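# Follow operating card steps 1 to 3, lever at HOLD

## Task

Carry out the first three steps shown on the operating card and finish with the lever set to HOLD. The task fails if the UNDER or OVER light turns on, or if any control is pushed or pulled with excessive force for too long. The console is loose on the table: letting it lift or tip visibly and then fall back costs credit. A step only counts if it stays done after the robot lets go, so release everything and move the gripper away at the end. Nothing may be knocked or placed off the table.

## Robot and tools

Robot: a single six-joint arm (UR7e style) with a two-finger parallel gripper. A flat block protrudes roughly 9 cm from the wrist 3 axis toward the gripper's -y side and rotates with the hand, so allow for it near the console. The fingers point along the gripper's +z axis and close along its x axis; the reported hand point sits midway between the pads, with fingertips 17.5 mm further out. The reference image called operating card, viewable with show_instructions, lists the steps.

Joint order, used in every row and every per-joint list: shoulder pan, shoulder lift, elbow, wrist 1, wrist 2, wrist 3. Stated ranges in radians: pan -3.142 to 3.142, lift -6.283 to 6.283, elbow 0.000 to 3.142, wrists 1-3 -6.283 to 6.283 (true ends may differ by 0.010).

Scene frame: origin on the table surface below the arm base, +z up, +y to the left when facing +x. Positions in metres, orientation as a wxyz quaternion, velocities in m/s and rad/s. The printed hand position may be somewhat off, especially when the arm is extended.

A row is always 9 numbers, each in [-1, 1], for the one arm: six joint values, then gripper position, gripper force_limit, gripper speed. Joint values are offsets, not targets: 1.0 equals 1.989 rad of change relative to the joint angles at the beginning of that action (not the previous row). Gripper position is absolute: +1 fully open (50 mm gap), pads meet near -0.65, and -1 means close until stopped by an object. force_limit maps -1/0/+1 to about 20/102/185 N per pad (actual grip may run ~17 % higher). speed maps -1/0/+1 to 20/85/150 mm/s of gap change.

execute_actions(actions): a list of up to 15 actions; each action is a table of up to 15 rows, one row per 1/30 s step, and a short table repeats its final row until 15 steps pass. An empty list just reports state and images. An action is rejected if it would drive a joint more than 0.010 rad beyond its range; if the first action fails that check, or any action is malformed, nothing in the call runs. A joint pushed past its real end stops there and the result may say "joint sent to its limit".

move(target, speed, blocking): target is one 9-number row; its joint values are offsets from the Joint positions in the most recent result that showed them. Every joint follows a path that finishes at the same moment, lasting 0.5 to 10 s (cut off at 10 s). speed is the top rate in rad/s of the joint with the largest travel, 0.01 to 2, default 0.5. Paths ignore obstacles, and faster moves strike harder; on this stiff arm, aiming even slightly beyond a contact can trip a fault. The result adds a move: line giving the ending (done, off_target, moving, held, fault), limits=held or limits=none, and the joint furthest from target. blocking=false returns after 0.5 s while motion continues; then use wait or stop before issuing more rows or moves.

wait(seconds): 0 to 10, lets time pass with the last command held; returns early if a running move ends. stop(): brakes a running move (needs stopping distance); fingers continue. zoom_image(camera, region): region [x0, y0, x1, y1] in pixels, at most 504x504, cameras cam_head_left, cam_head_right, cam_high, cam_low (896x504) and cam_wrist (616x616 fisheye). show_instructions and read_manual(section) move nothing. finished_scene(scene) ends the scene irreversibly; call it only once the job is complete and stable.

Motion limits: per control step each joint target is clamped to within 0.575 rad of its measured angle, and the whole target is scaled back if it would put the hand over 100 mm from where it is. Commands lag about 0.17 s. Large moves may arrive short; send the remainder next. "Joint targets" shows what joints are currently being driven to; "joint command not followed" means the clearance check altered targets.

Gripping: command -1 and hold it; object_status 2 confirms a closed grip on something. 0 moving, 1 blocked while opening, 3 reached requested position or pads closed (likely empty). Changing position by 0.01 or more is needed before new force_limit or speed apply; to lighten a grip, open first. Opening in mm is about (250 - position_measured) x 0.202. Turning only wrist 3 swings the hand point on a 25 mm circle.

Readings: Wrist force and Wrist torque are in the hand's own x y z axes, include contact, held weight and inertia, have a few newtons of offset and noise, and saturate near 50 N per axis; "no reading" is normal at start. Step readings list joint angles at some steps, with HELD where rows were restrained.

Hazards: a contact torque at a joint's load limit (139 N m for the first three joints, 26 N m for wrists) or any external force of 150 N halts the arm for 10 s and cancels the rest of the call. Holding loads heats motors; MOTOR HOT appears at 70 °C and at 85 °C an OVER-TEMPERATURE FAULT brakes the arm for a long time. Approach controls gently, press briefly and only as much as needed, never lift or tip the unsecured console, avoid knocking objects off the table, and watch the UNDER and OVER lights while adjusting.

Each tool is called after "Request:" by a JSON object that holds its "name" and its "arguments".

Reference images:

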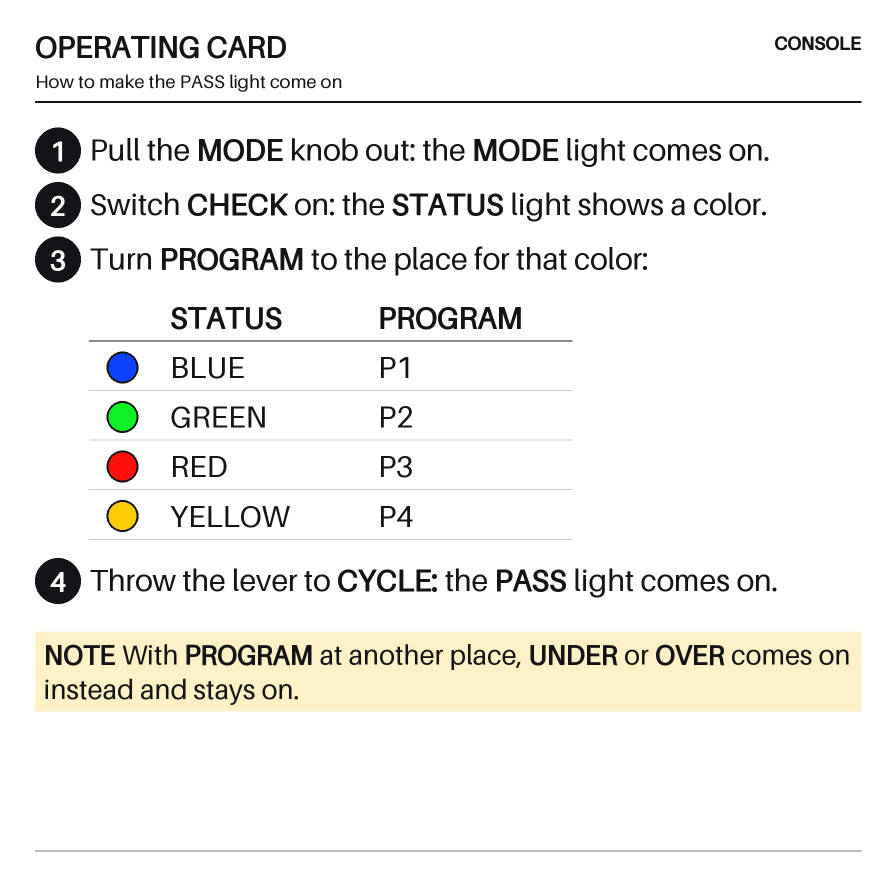

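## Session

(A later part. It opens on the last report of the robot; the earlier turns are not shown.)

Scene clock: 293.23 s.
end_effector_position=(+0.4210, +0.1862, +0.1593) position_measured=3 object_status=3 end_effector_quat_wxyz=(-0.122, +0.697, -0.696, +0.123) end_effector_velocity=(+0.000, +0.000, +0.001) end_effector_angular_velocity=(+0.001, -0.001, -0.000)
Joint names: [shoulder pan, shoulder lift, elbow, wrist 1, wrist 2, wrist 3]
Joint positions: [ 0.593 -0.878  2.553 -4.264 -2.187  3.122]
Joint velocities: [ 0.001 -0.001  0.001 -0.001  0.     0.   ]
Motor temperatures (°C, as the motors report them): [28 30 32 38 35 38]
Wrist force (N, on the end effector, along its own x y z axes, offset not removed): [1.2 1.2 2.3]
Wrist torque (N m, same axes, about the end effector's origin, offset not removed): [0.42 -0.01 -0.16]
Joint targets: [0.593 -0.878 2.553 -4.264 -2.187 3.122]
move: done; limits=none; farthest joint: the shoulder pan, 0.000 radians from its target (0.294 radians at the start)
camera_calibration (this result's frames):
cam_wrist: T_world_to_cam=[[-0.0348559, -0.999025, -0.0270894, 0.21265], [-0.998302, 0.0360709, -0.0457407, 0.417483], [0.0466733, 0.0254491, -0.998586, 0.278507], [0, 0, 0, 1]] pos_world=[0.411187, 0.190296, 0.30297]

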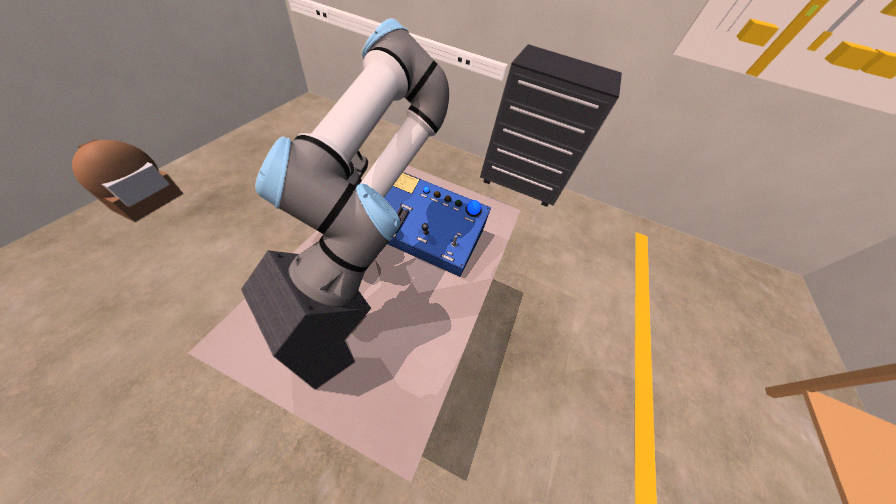

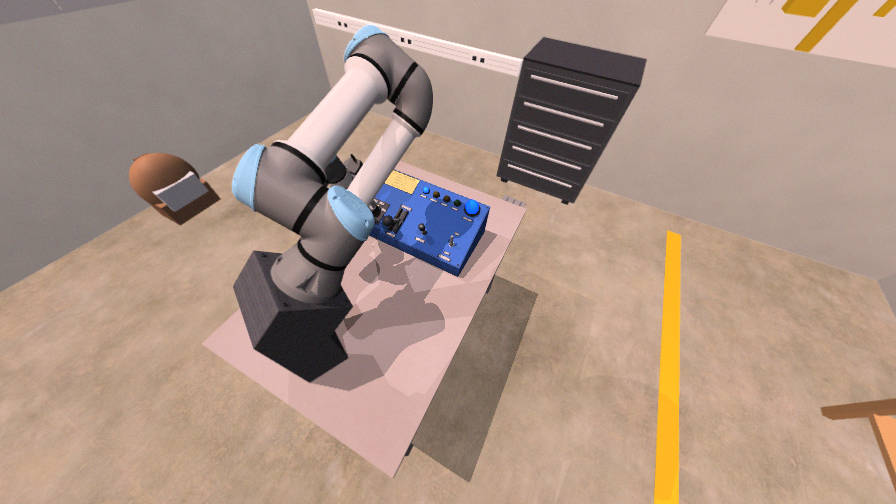

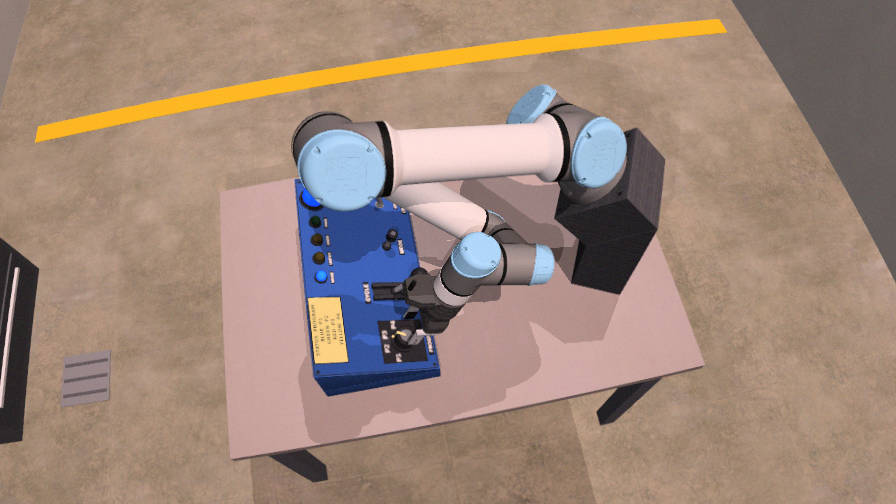

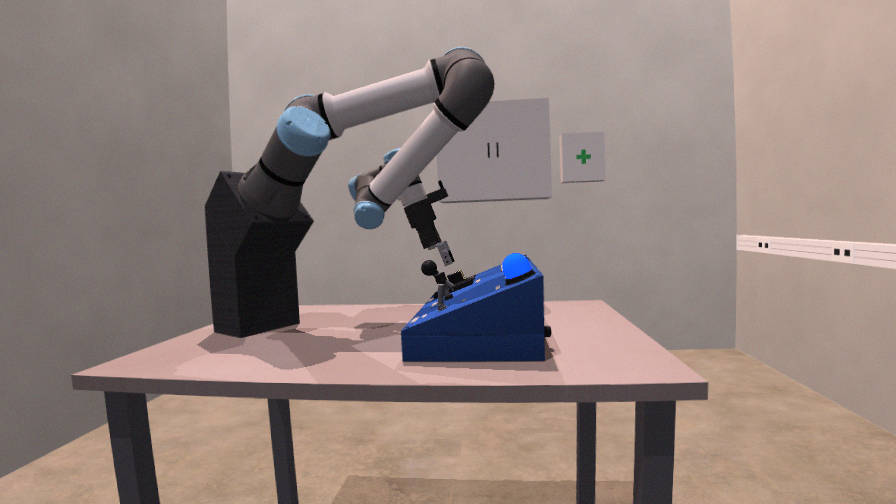

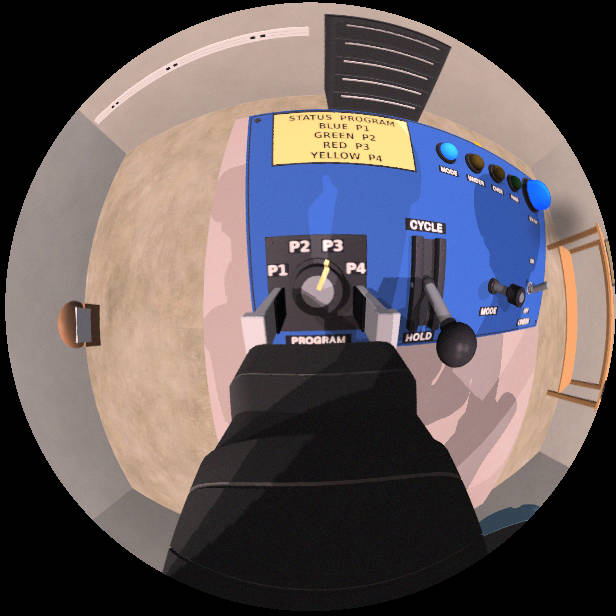

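Request:
{"name": "move", "arguments": {"target": [-0.0429,0.0349,-0.0388,-0.0106,0.0369,-0.0263,1,-0.7,0], "speed": 0.12}}

Request:
{"name": "zoom_image", "arguments": {"camera": "cam_low", "region": [410, 220, 490, 300]}}

Request:
{"name": "zoom_image", "arguments": {"camera": "cam_wrist", "region": [230, 200, 410, 360]}}

Scene clock: 307.20 s.
end_effector_position=(+0.4382, +0.1862, +0.1166) position_measured=3 object_status=3 end_effector_quat_wxyz=(-0.123, +0.697, -0.696, +0.123) end_effector_velocity=(+0.000, +0.000, -0.001) end_effector_angular_velocity=(-0.000, +0.001, +0.002)
Joint names: [shoulder pan, shoulder lift, elbow, wrist 1, wrist 2, wrist 3]
Joint positions: [ 0.507 -0.809  2.476 -4.285 -2.114  3.07 ]
Joint velocities: [-0.001 -0.    -0.001  0.002  0.002 -0.002]
Motor temperatures (°C, as the motors report them): [28 30 32 38 35 38]
Wrist force (N, on the end effector, along its own x y z axes, offset not removed): [0.9 1.2 -1.7]
Wrist torque (N m, same axes, about the end effector's origin, offset not removed): [0.28 -0.04 -0.19]
Joint targets: [0.507 -0.809 2.476 -4.285 -2.114 3.070]
move: done; limits=none; farthest joint: the shoulder pan, 0.000 radians from its target (0.085 radians at the start)
camera_calibration (this result's frames):
cam_wrist: T_world_to_cam=[[-0.0348674, -0.999022, -0.0272084, 0.212195], [-0.998295, 0.0360916, -0.0458828, 0.432707], [0.0468199, 0.0255622, -0.998576, 0.235013], [0, 0, 0, 1]] pos_world=[0.428365, 0.190363, 0.260306]

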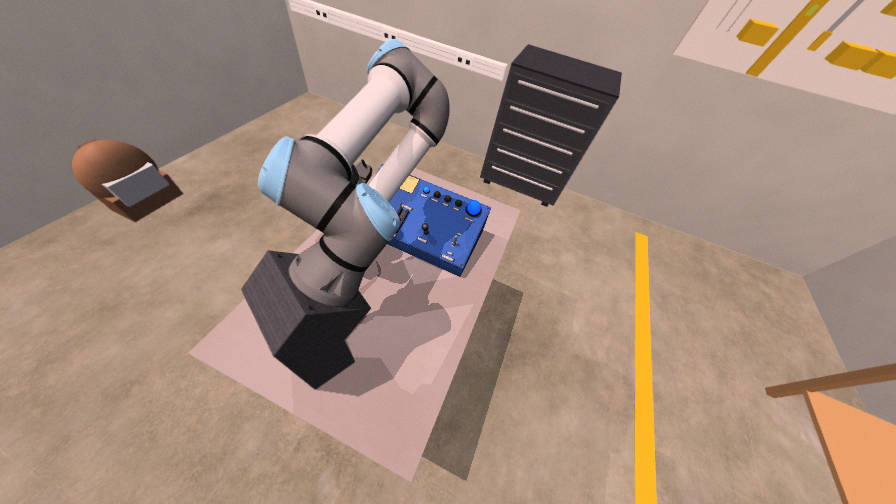

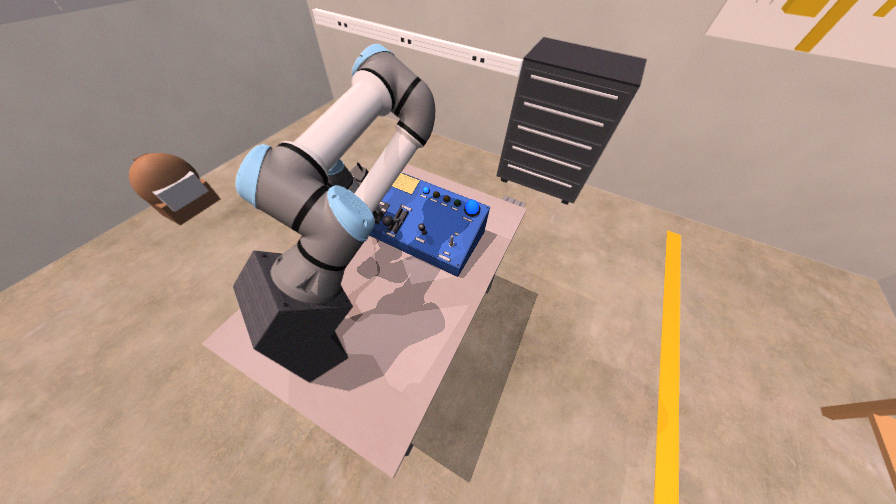

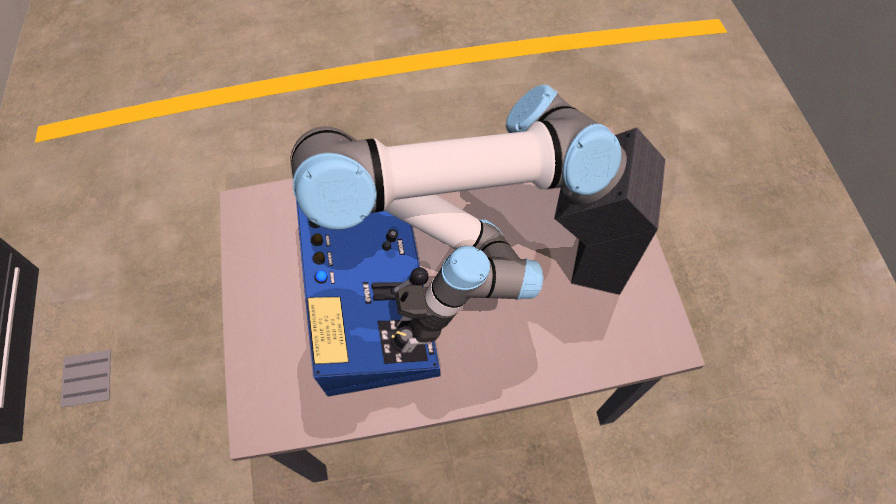

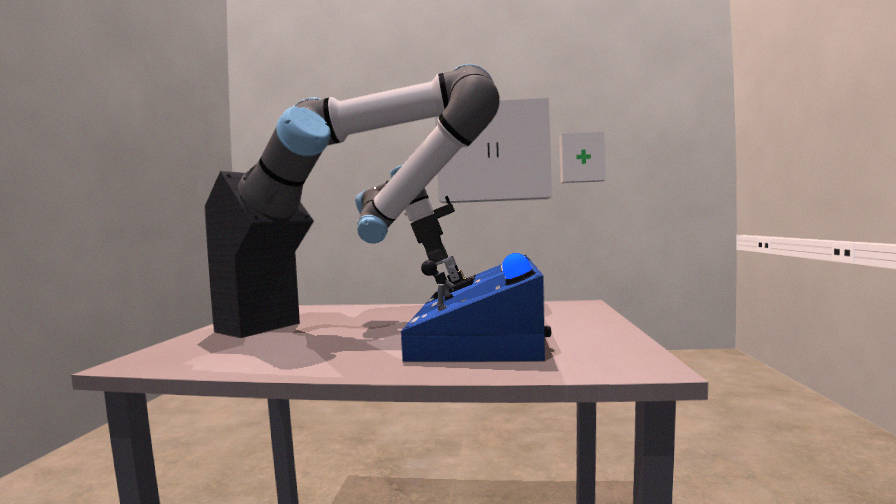

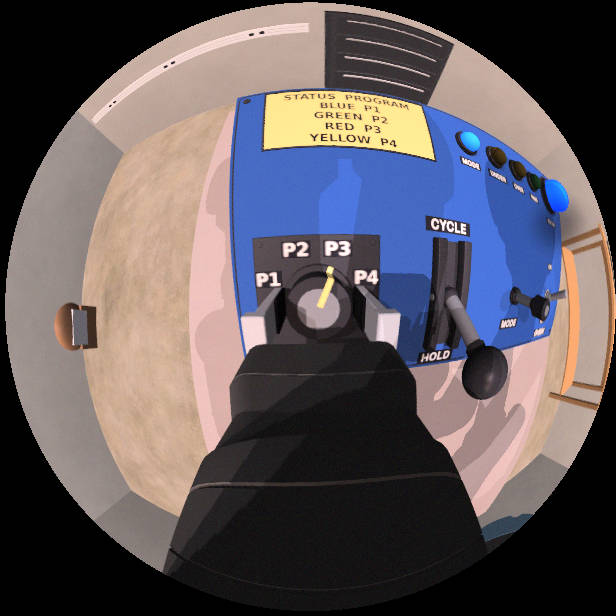

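Region (410, 220, 490, 300) of cam_low's 896x504 image, scaled by 6.300, with more detail than that image has.

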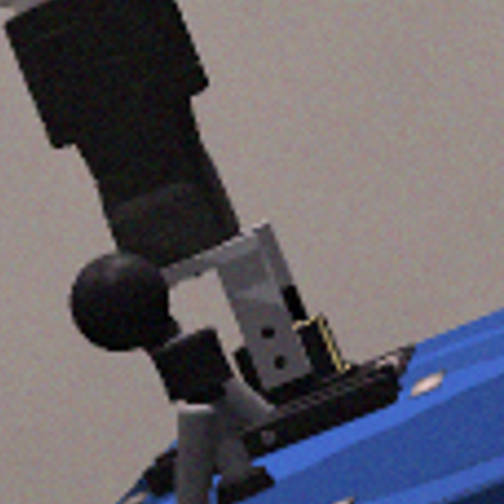

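Region (230, 200, 410, 360) of cam_wrist's 616x616 image, scaled by 2.800, with more detail than that image has.

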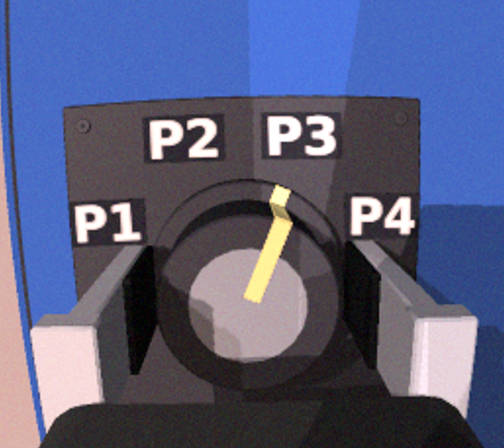

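Request:
{"name": "execute_actions", "arguments": {"actions": [[[0.0012,0.0003,-0.0008,0.0008,-0.001,0.0007,-1,-0.7,-0.7]]]}}

Request:
{"name": "move", "arguments": {"target": [-0.0136,-0.0073,0.0089,-0.0055,0.0118,-0.2052,-1,-0.7,-0.7], "speed": 0.6}}

Request:
{"name": "move", "arguments": {"target": [-0.011,-0.01295,0.0058,0.0041,0.0096,-0.2037,-1,-0.7,-0.7], "speed": 0.6}}

Scene clock: 329.43 s.
end_effector_position=(+0.4382, +0.1870, +0.1166) position_measured=36 object_status=2 end_effector_quat_wxyz=(-0.123, +0.696, -0.696, +0.123) end_effector_velocity=(-0.000, -0.001, +0.000) end_effector_angular_velocity=(-0.002, +0.000, -0.001)
Joint names: [shoulder pan, shoulder lift, elbow, wrist 1, wrist 2, wrist 3]
Joint positions: [ 0.51  -0.808  2.474 -4.283 -2.116  3.071]
Joint velocities: [ 0.001 -0.     0.001 -0.    -0.003  0.001]
Motor temperatures (°C, as the motors report them): [28 30 32 38 35 38]
Wrist force (N, on the end effector, along its own x y z axes, offset not removed): [-1.2 -1.4 7.8]
Wrist torque (N m, same axes, about the end effector's origin, offset not removed): [0.09 0.10 -0.09]
Joint targets: [0.510 -0.808 2.474 -4.283 -2.116 3.071]
Step readings (joint positions):
0: [0.507 -0.809 2.476 -4.285 -2.114 3.070]
1: [0.507 -0.809 2.476 -4.285 -2.114 3.070]
2: [0.508 -0.809 2.475 -4.284 -2.114 3.070]
4: [0.508 -0.809 2.475 -4.284 -2.115 3.070]
8: [0.509 -0.808 2.474 -4.283 -2.116 3.071]
15: Joint positions above
camera_calibration (this result's frames):
cam_wrist: T_world_to_cam=[[-0.0349916, -0.999017, -0.0271971, 0.213034], [-0.998286, 0.0362174, -0.0459686, 0.432687], [0.0469084, 0.025542, -0.998573, 0.234985], [0, 0, 0, 1]] pos_world=[0.428377, 0.191152, 0.260333]

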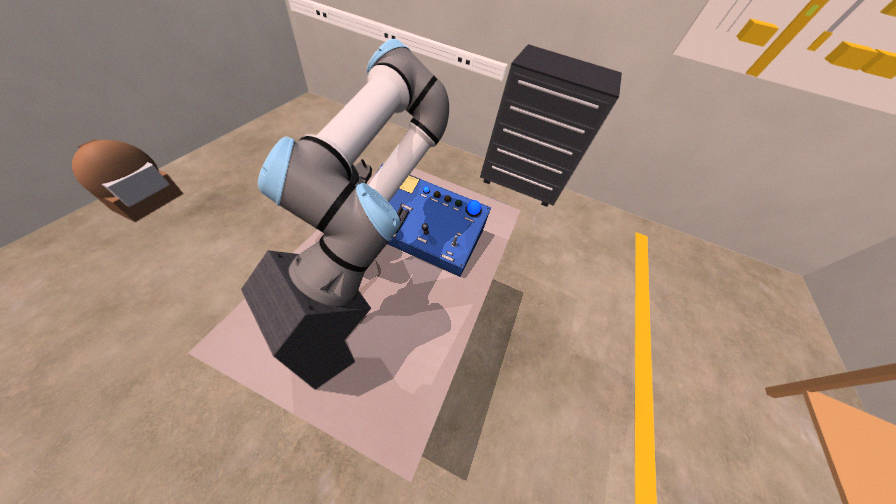

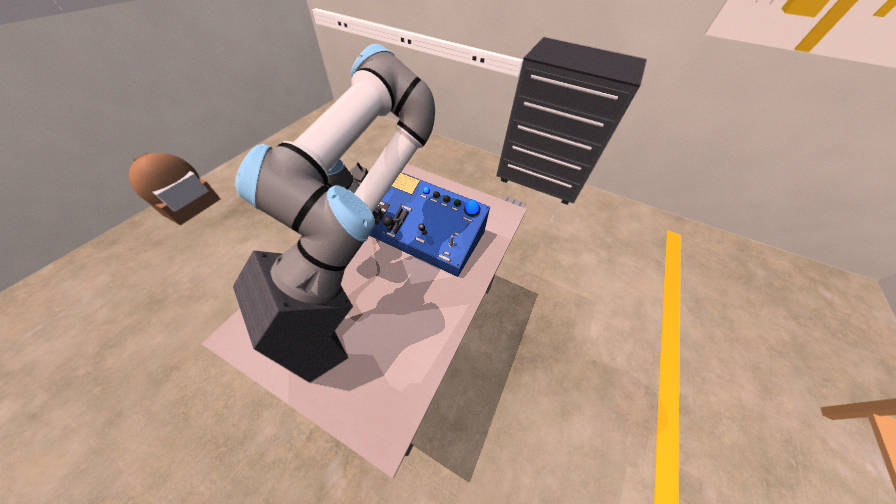

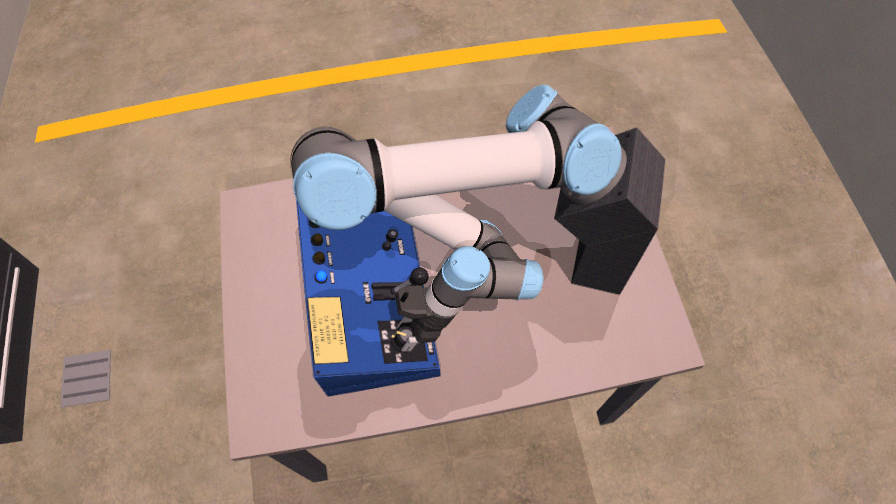

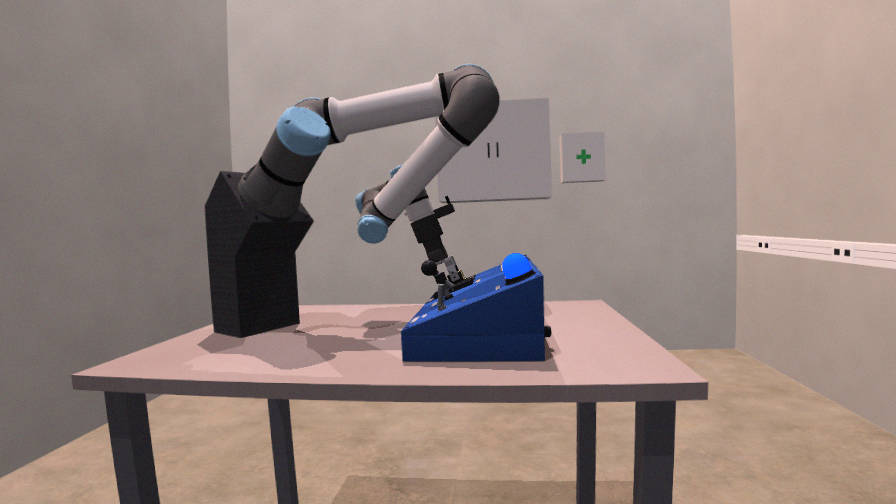

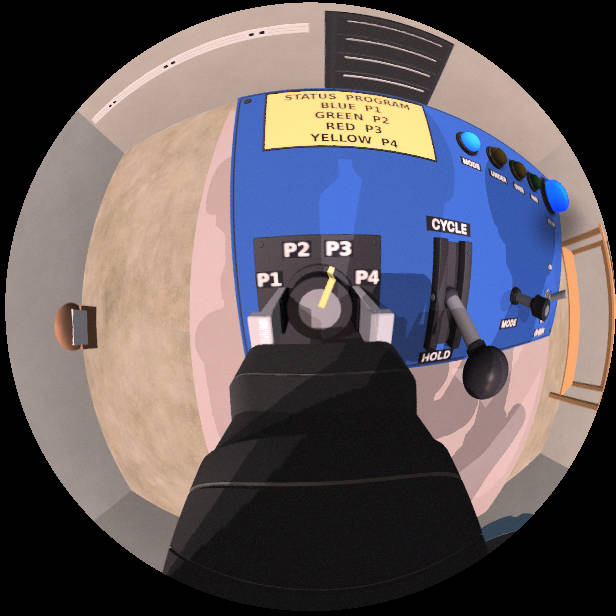

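Scene clock: 330.70 s.
end_effector_position=(+0.4383, +0.1869, +0.1166) position_measured=36 object_status=2 end_effector_quat_wxyz=(-0.096, +0.819, -0.547, +0.144) end_effector_velocity=(-0.000, -0.000, -0.000) end_effector_angular_velocity=(-0.001, +0.002, -0.000)
Joint names: [shoulder pan, shoulder lift, elbow, wrist 1, wrist 2, wrist 3]
Joint positions: [ 0.483 -0.823  2.492 -4.294 -2.093  2.663]
Joint velocities: [-0.001  0.     0.     0.001 -0.     0.   ]
Motor temperatures (°C, as the motors report them): [28 30 32 38 35 38]
Wrist force (N, on the end effector, along its own x y z axes, offset not removed): [-14.5 -3.6 2.5]
Wrist torque (N m, same axes, about the end effector's origin, offset not removed): [-0.02 0.39 -0.08]
Joint targets: [0.483 -0.823 2.492 -4.294 -2.093 2.663]
move: done; limits=none; farthest joint: the shoulder pan, 0.000 radians from its target (0.027 radians at the start)
camera_calibration (this result's frames):
cam_wrist: T_world_to_cam=[[0.327063, -0.939216, 0.104418, 0.0277319], [-0.943182, -0.331289, -0.0255868, 0.474911], [0.0586239, -0.0901165, -0.994204, 0.250924], [0, 0, 0, 1]] pos_world=[0.424148, 0.205991, 0.258725]

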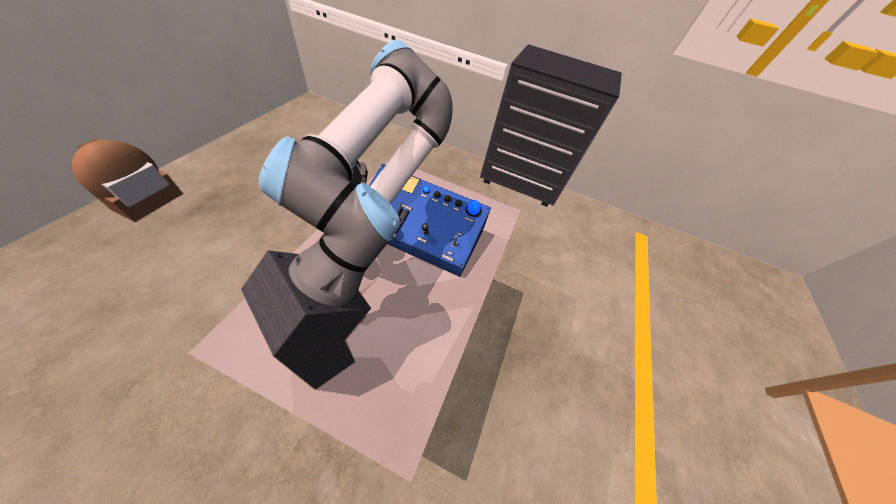

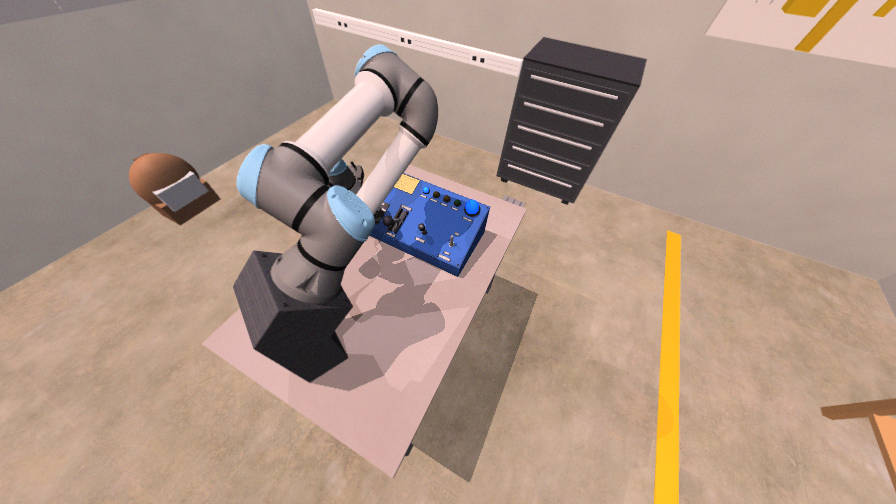

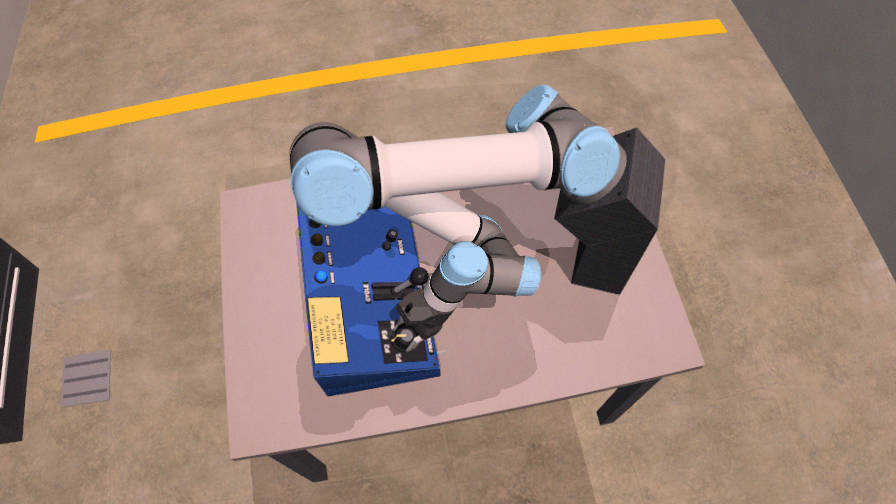

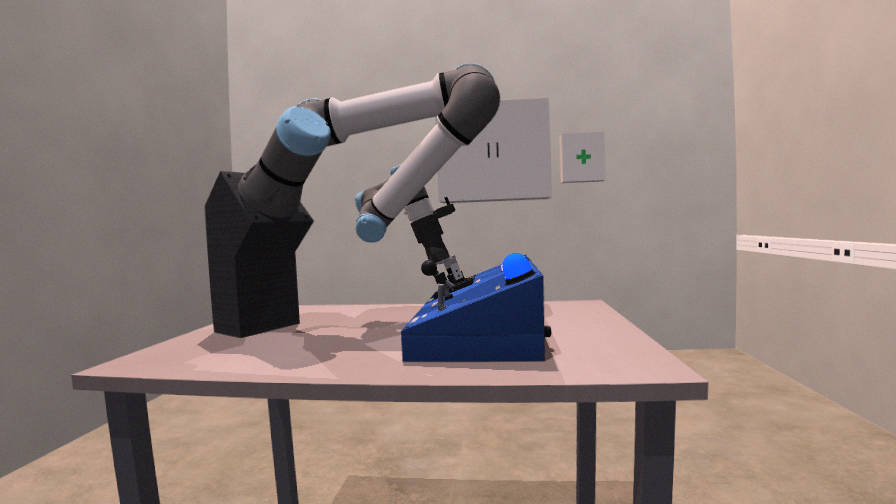

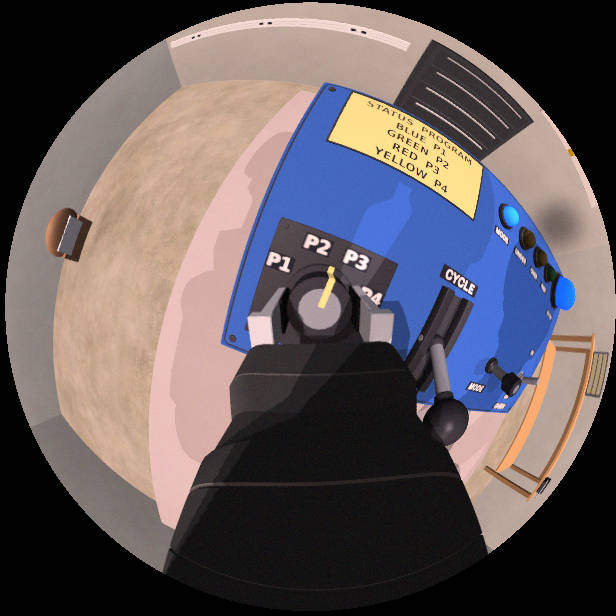

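Scene clock: 331.97 s.
end_effector_position=(+0.4383, +0.1870, +0.1166) position_measured=36 object_status=2 end_effector_quat_wxyz=(-0.066, +0.910, -0.377, +0.160) end_effector_velocity=(+0.000, +0.000, +0.000) end_effector_angular_velocity=(+0.001, -0.001, +0.002)
Joint names: [shoulder pan, shoulder lift, elbow, wrist 1, wrist 2, wrist 3]
Joint positions: [ 0.461 -0.849  2.503 -4.286 -2.074  2.258]
Joint velocities: [-0.     0.    -0.    -0.001  0.002 -0.002]
Motor temperatures (°C, as the motors report them): [28 30 32 38 35 38]
Wrist force (N, on the end effector, along its own x y z axes, offset not removed): [-22.1 -6.4 2.0]
Wrist torque (N m, same axes, about the end effector's origin, offset not removed): [0.42 1.20 -0.03]
Joint targets: [0.461 -0.849 2.503 -4.286 -2.074 2.258]
move: done; limits=none; farthest joint: the shoulder pan, 0.000 radians from its target (0.021 radians at the start)
camera_calibration (this result's frames):
cam_wrist: T_world_to_cam=[[0.640293, -0.736479, 0.218229, -0.160643], [-0.760033, -0.648581, 0.0411367, 0.44626], [0.111243, -0.192201, -0.97503, 0.244722], [0, 0, 0, 1]] pos_world=[0.414807, 0.218161, 0.255311]

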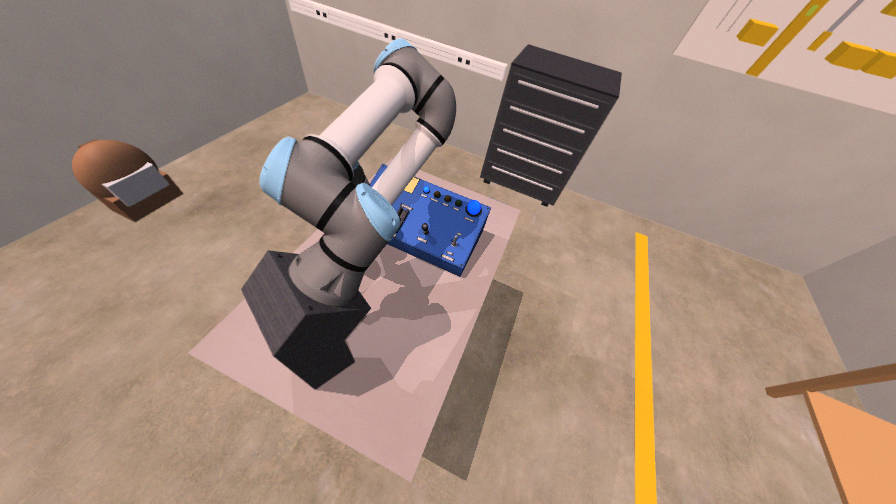

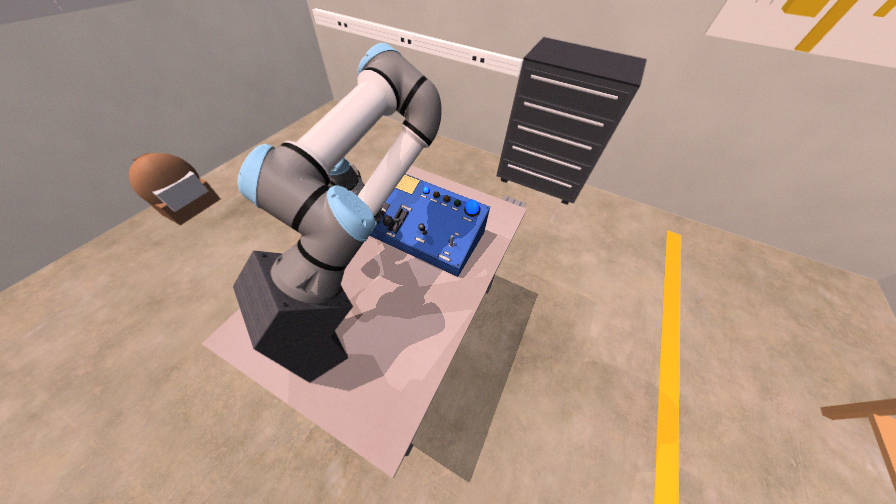

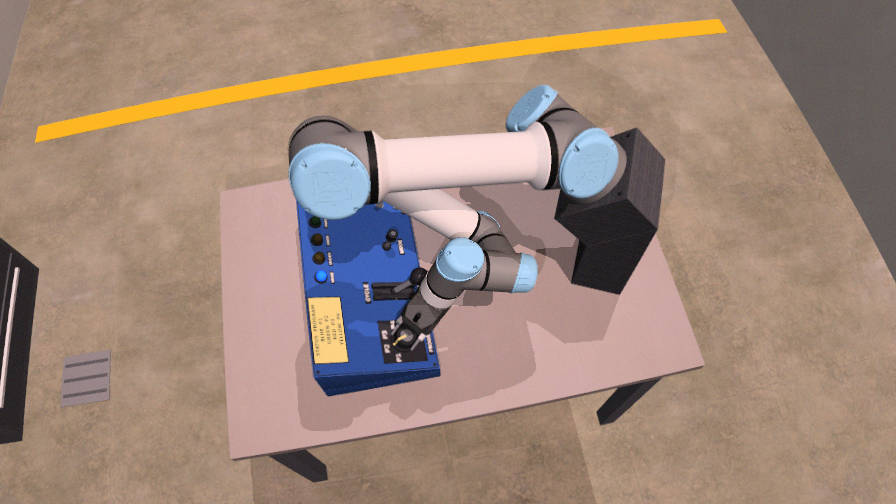

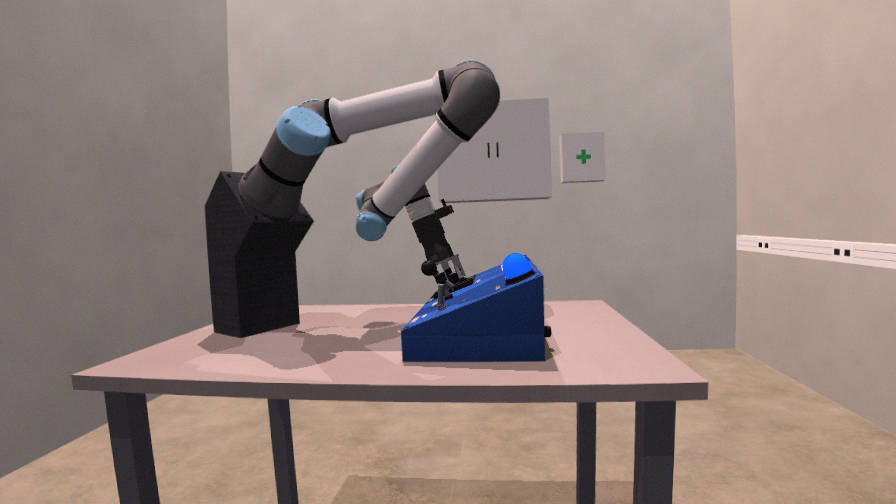

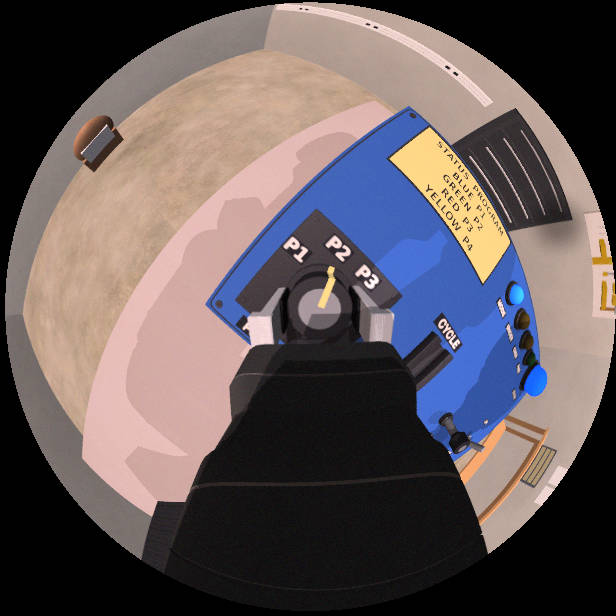

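Request:
{"name": "execute_actions", "arguments": {"actions": []}}

Scene clock: 356.10 s.
end_effector_position=(+0.4383, +0.1870, +0.1166) position_measured=36 object_status=2 end_effector_quat_wxyz=(-0.066, +0.910, -0.377, +0.160) end_effector_velocity=(-0.000, -0.000, +0.000) end_effector_angular_velocity=(+0.000, +0.001, -0.001)
Joint names: [shoulder pan, shoulder lift, elbow, wrist 1, wrist 2, wrist 3]
Joint positions: [ 0.461 -0.849  2.503 -4.286 -2.074  2.258]
Joint velocities: [ 0.     0.     0.001 -0.    -0.     0.001]
Motor temperatures (°C, as the motors report them): [28 30 32 38 35 38]
Wrist force (N, on the end effector, along its own x y z axes, offset not removed): [-18.6 -10.0 4.4]
Wrist torque (N m, same axes, about the end effector's origin, offset not removed): [-0.17 0.47 -0.24]
Joint targets: [0.461 -0.849 2.503 -4.286 -2.074 2.258]
camera_calibration (this result's frames):
cam_wrist: T_world_to_cam=[[0.64037, -0.736408, 0.218242, -0.160687], [-0.759969, -0.648652, 0.041188, 0.446226], [0.111232, -0.192233, -0.975025, 0.244729], [0, 0, 0, 1]] pos_world=[0.414795, 0.218159, 0.255307]

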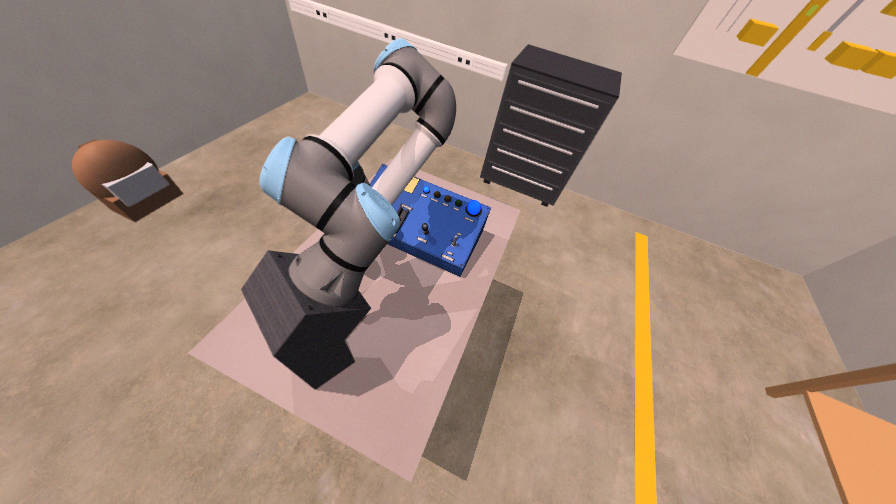

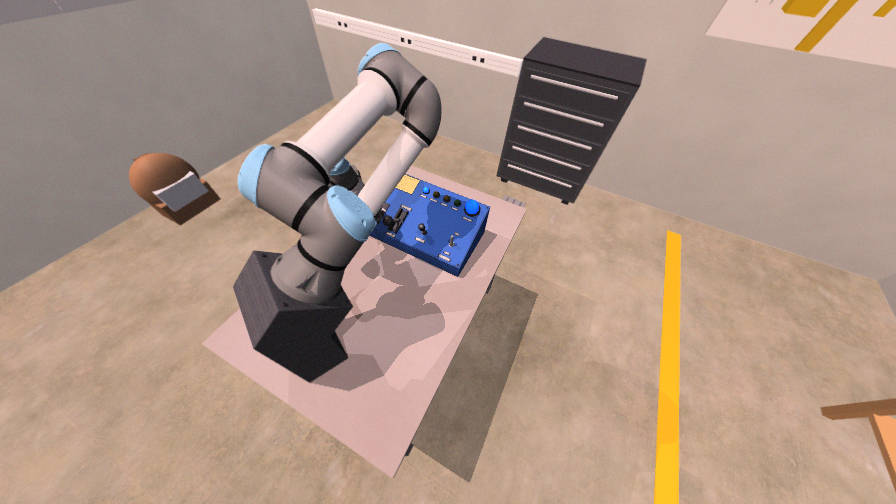

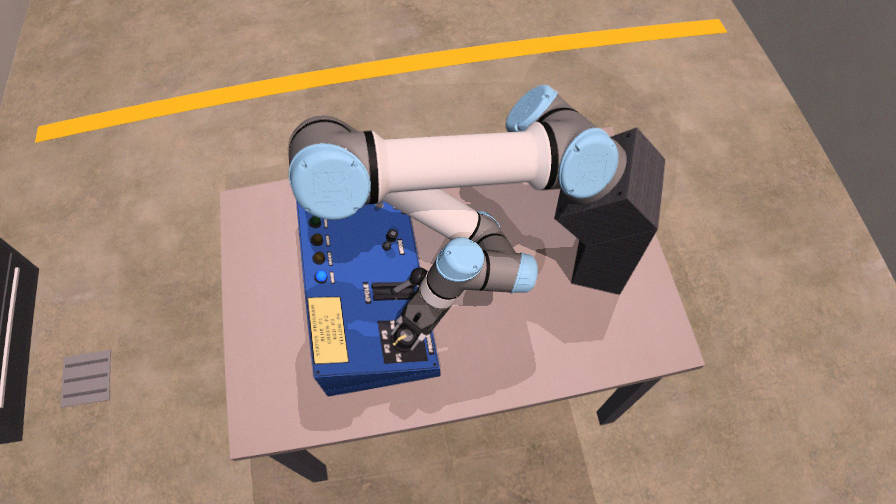

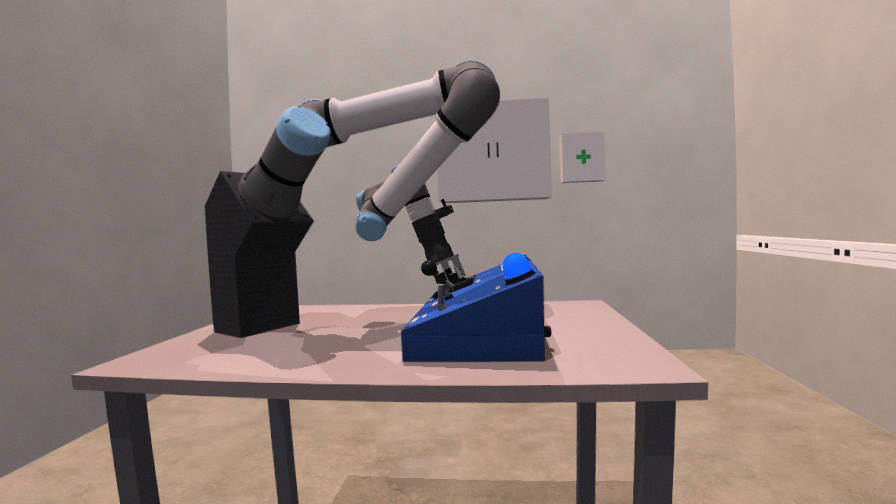

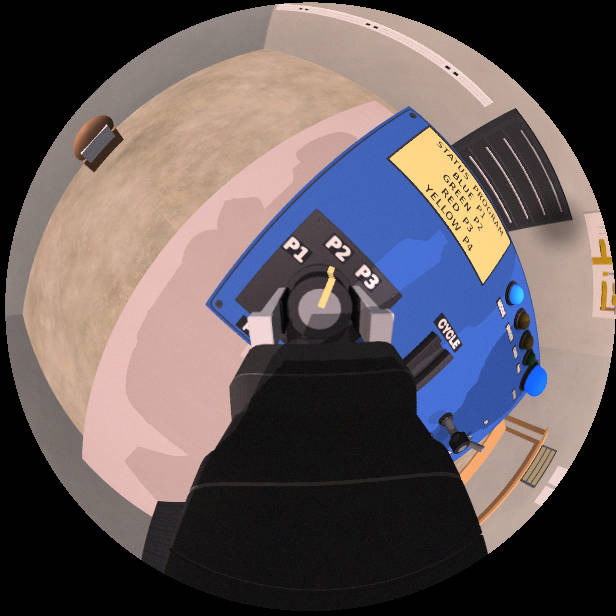

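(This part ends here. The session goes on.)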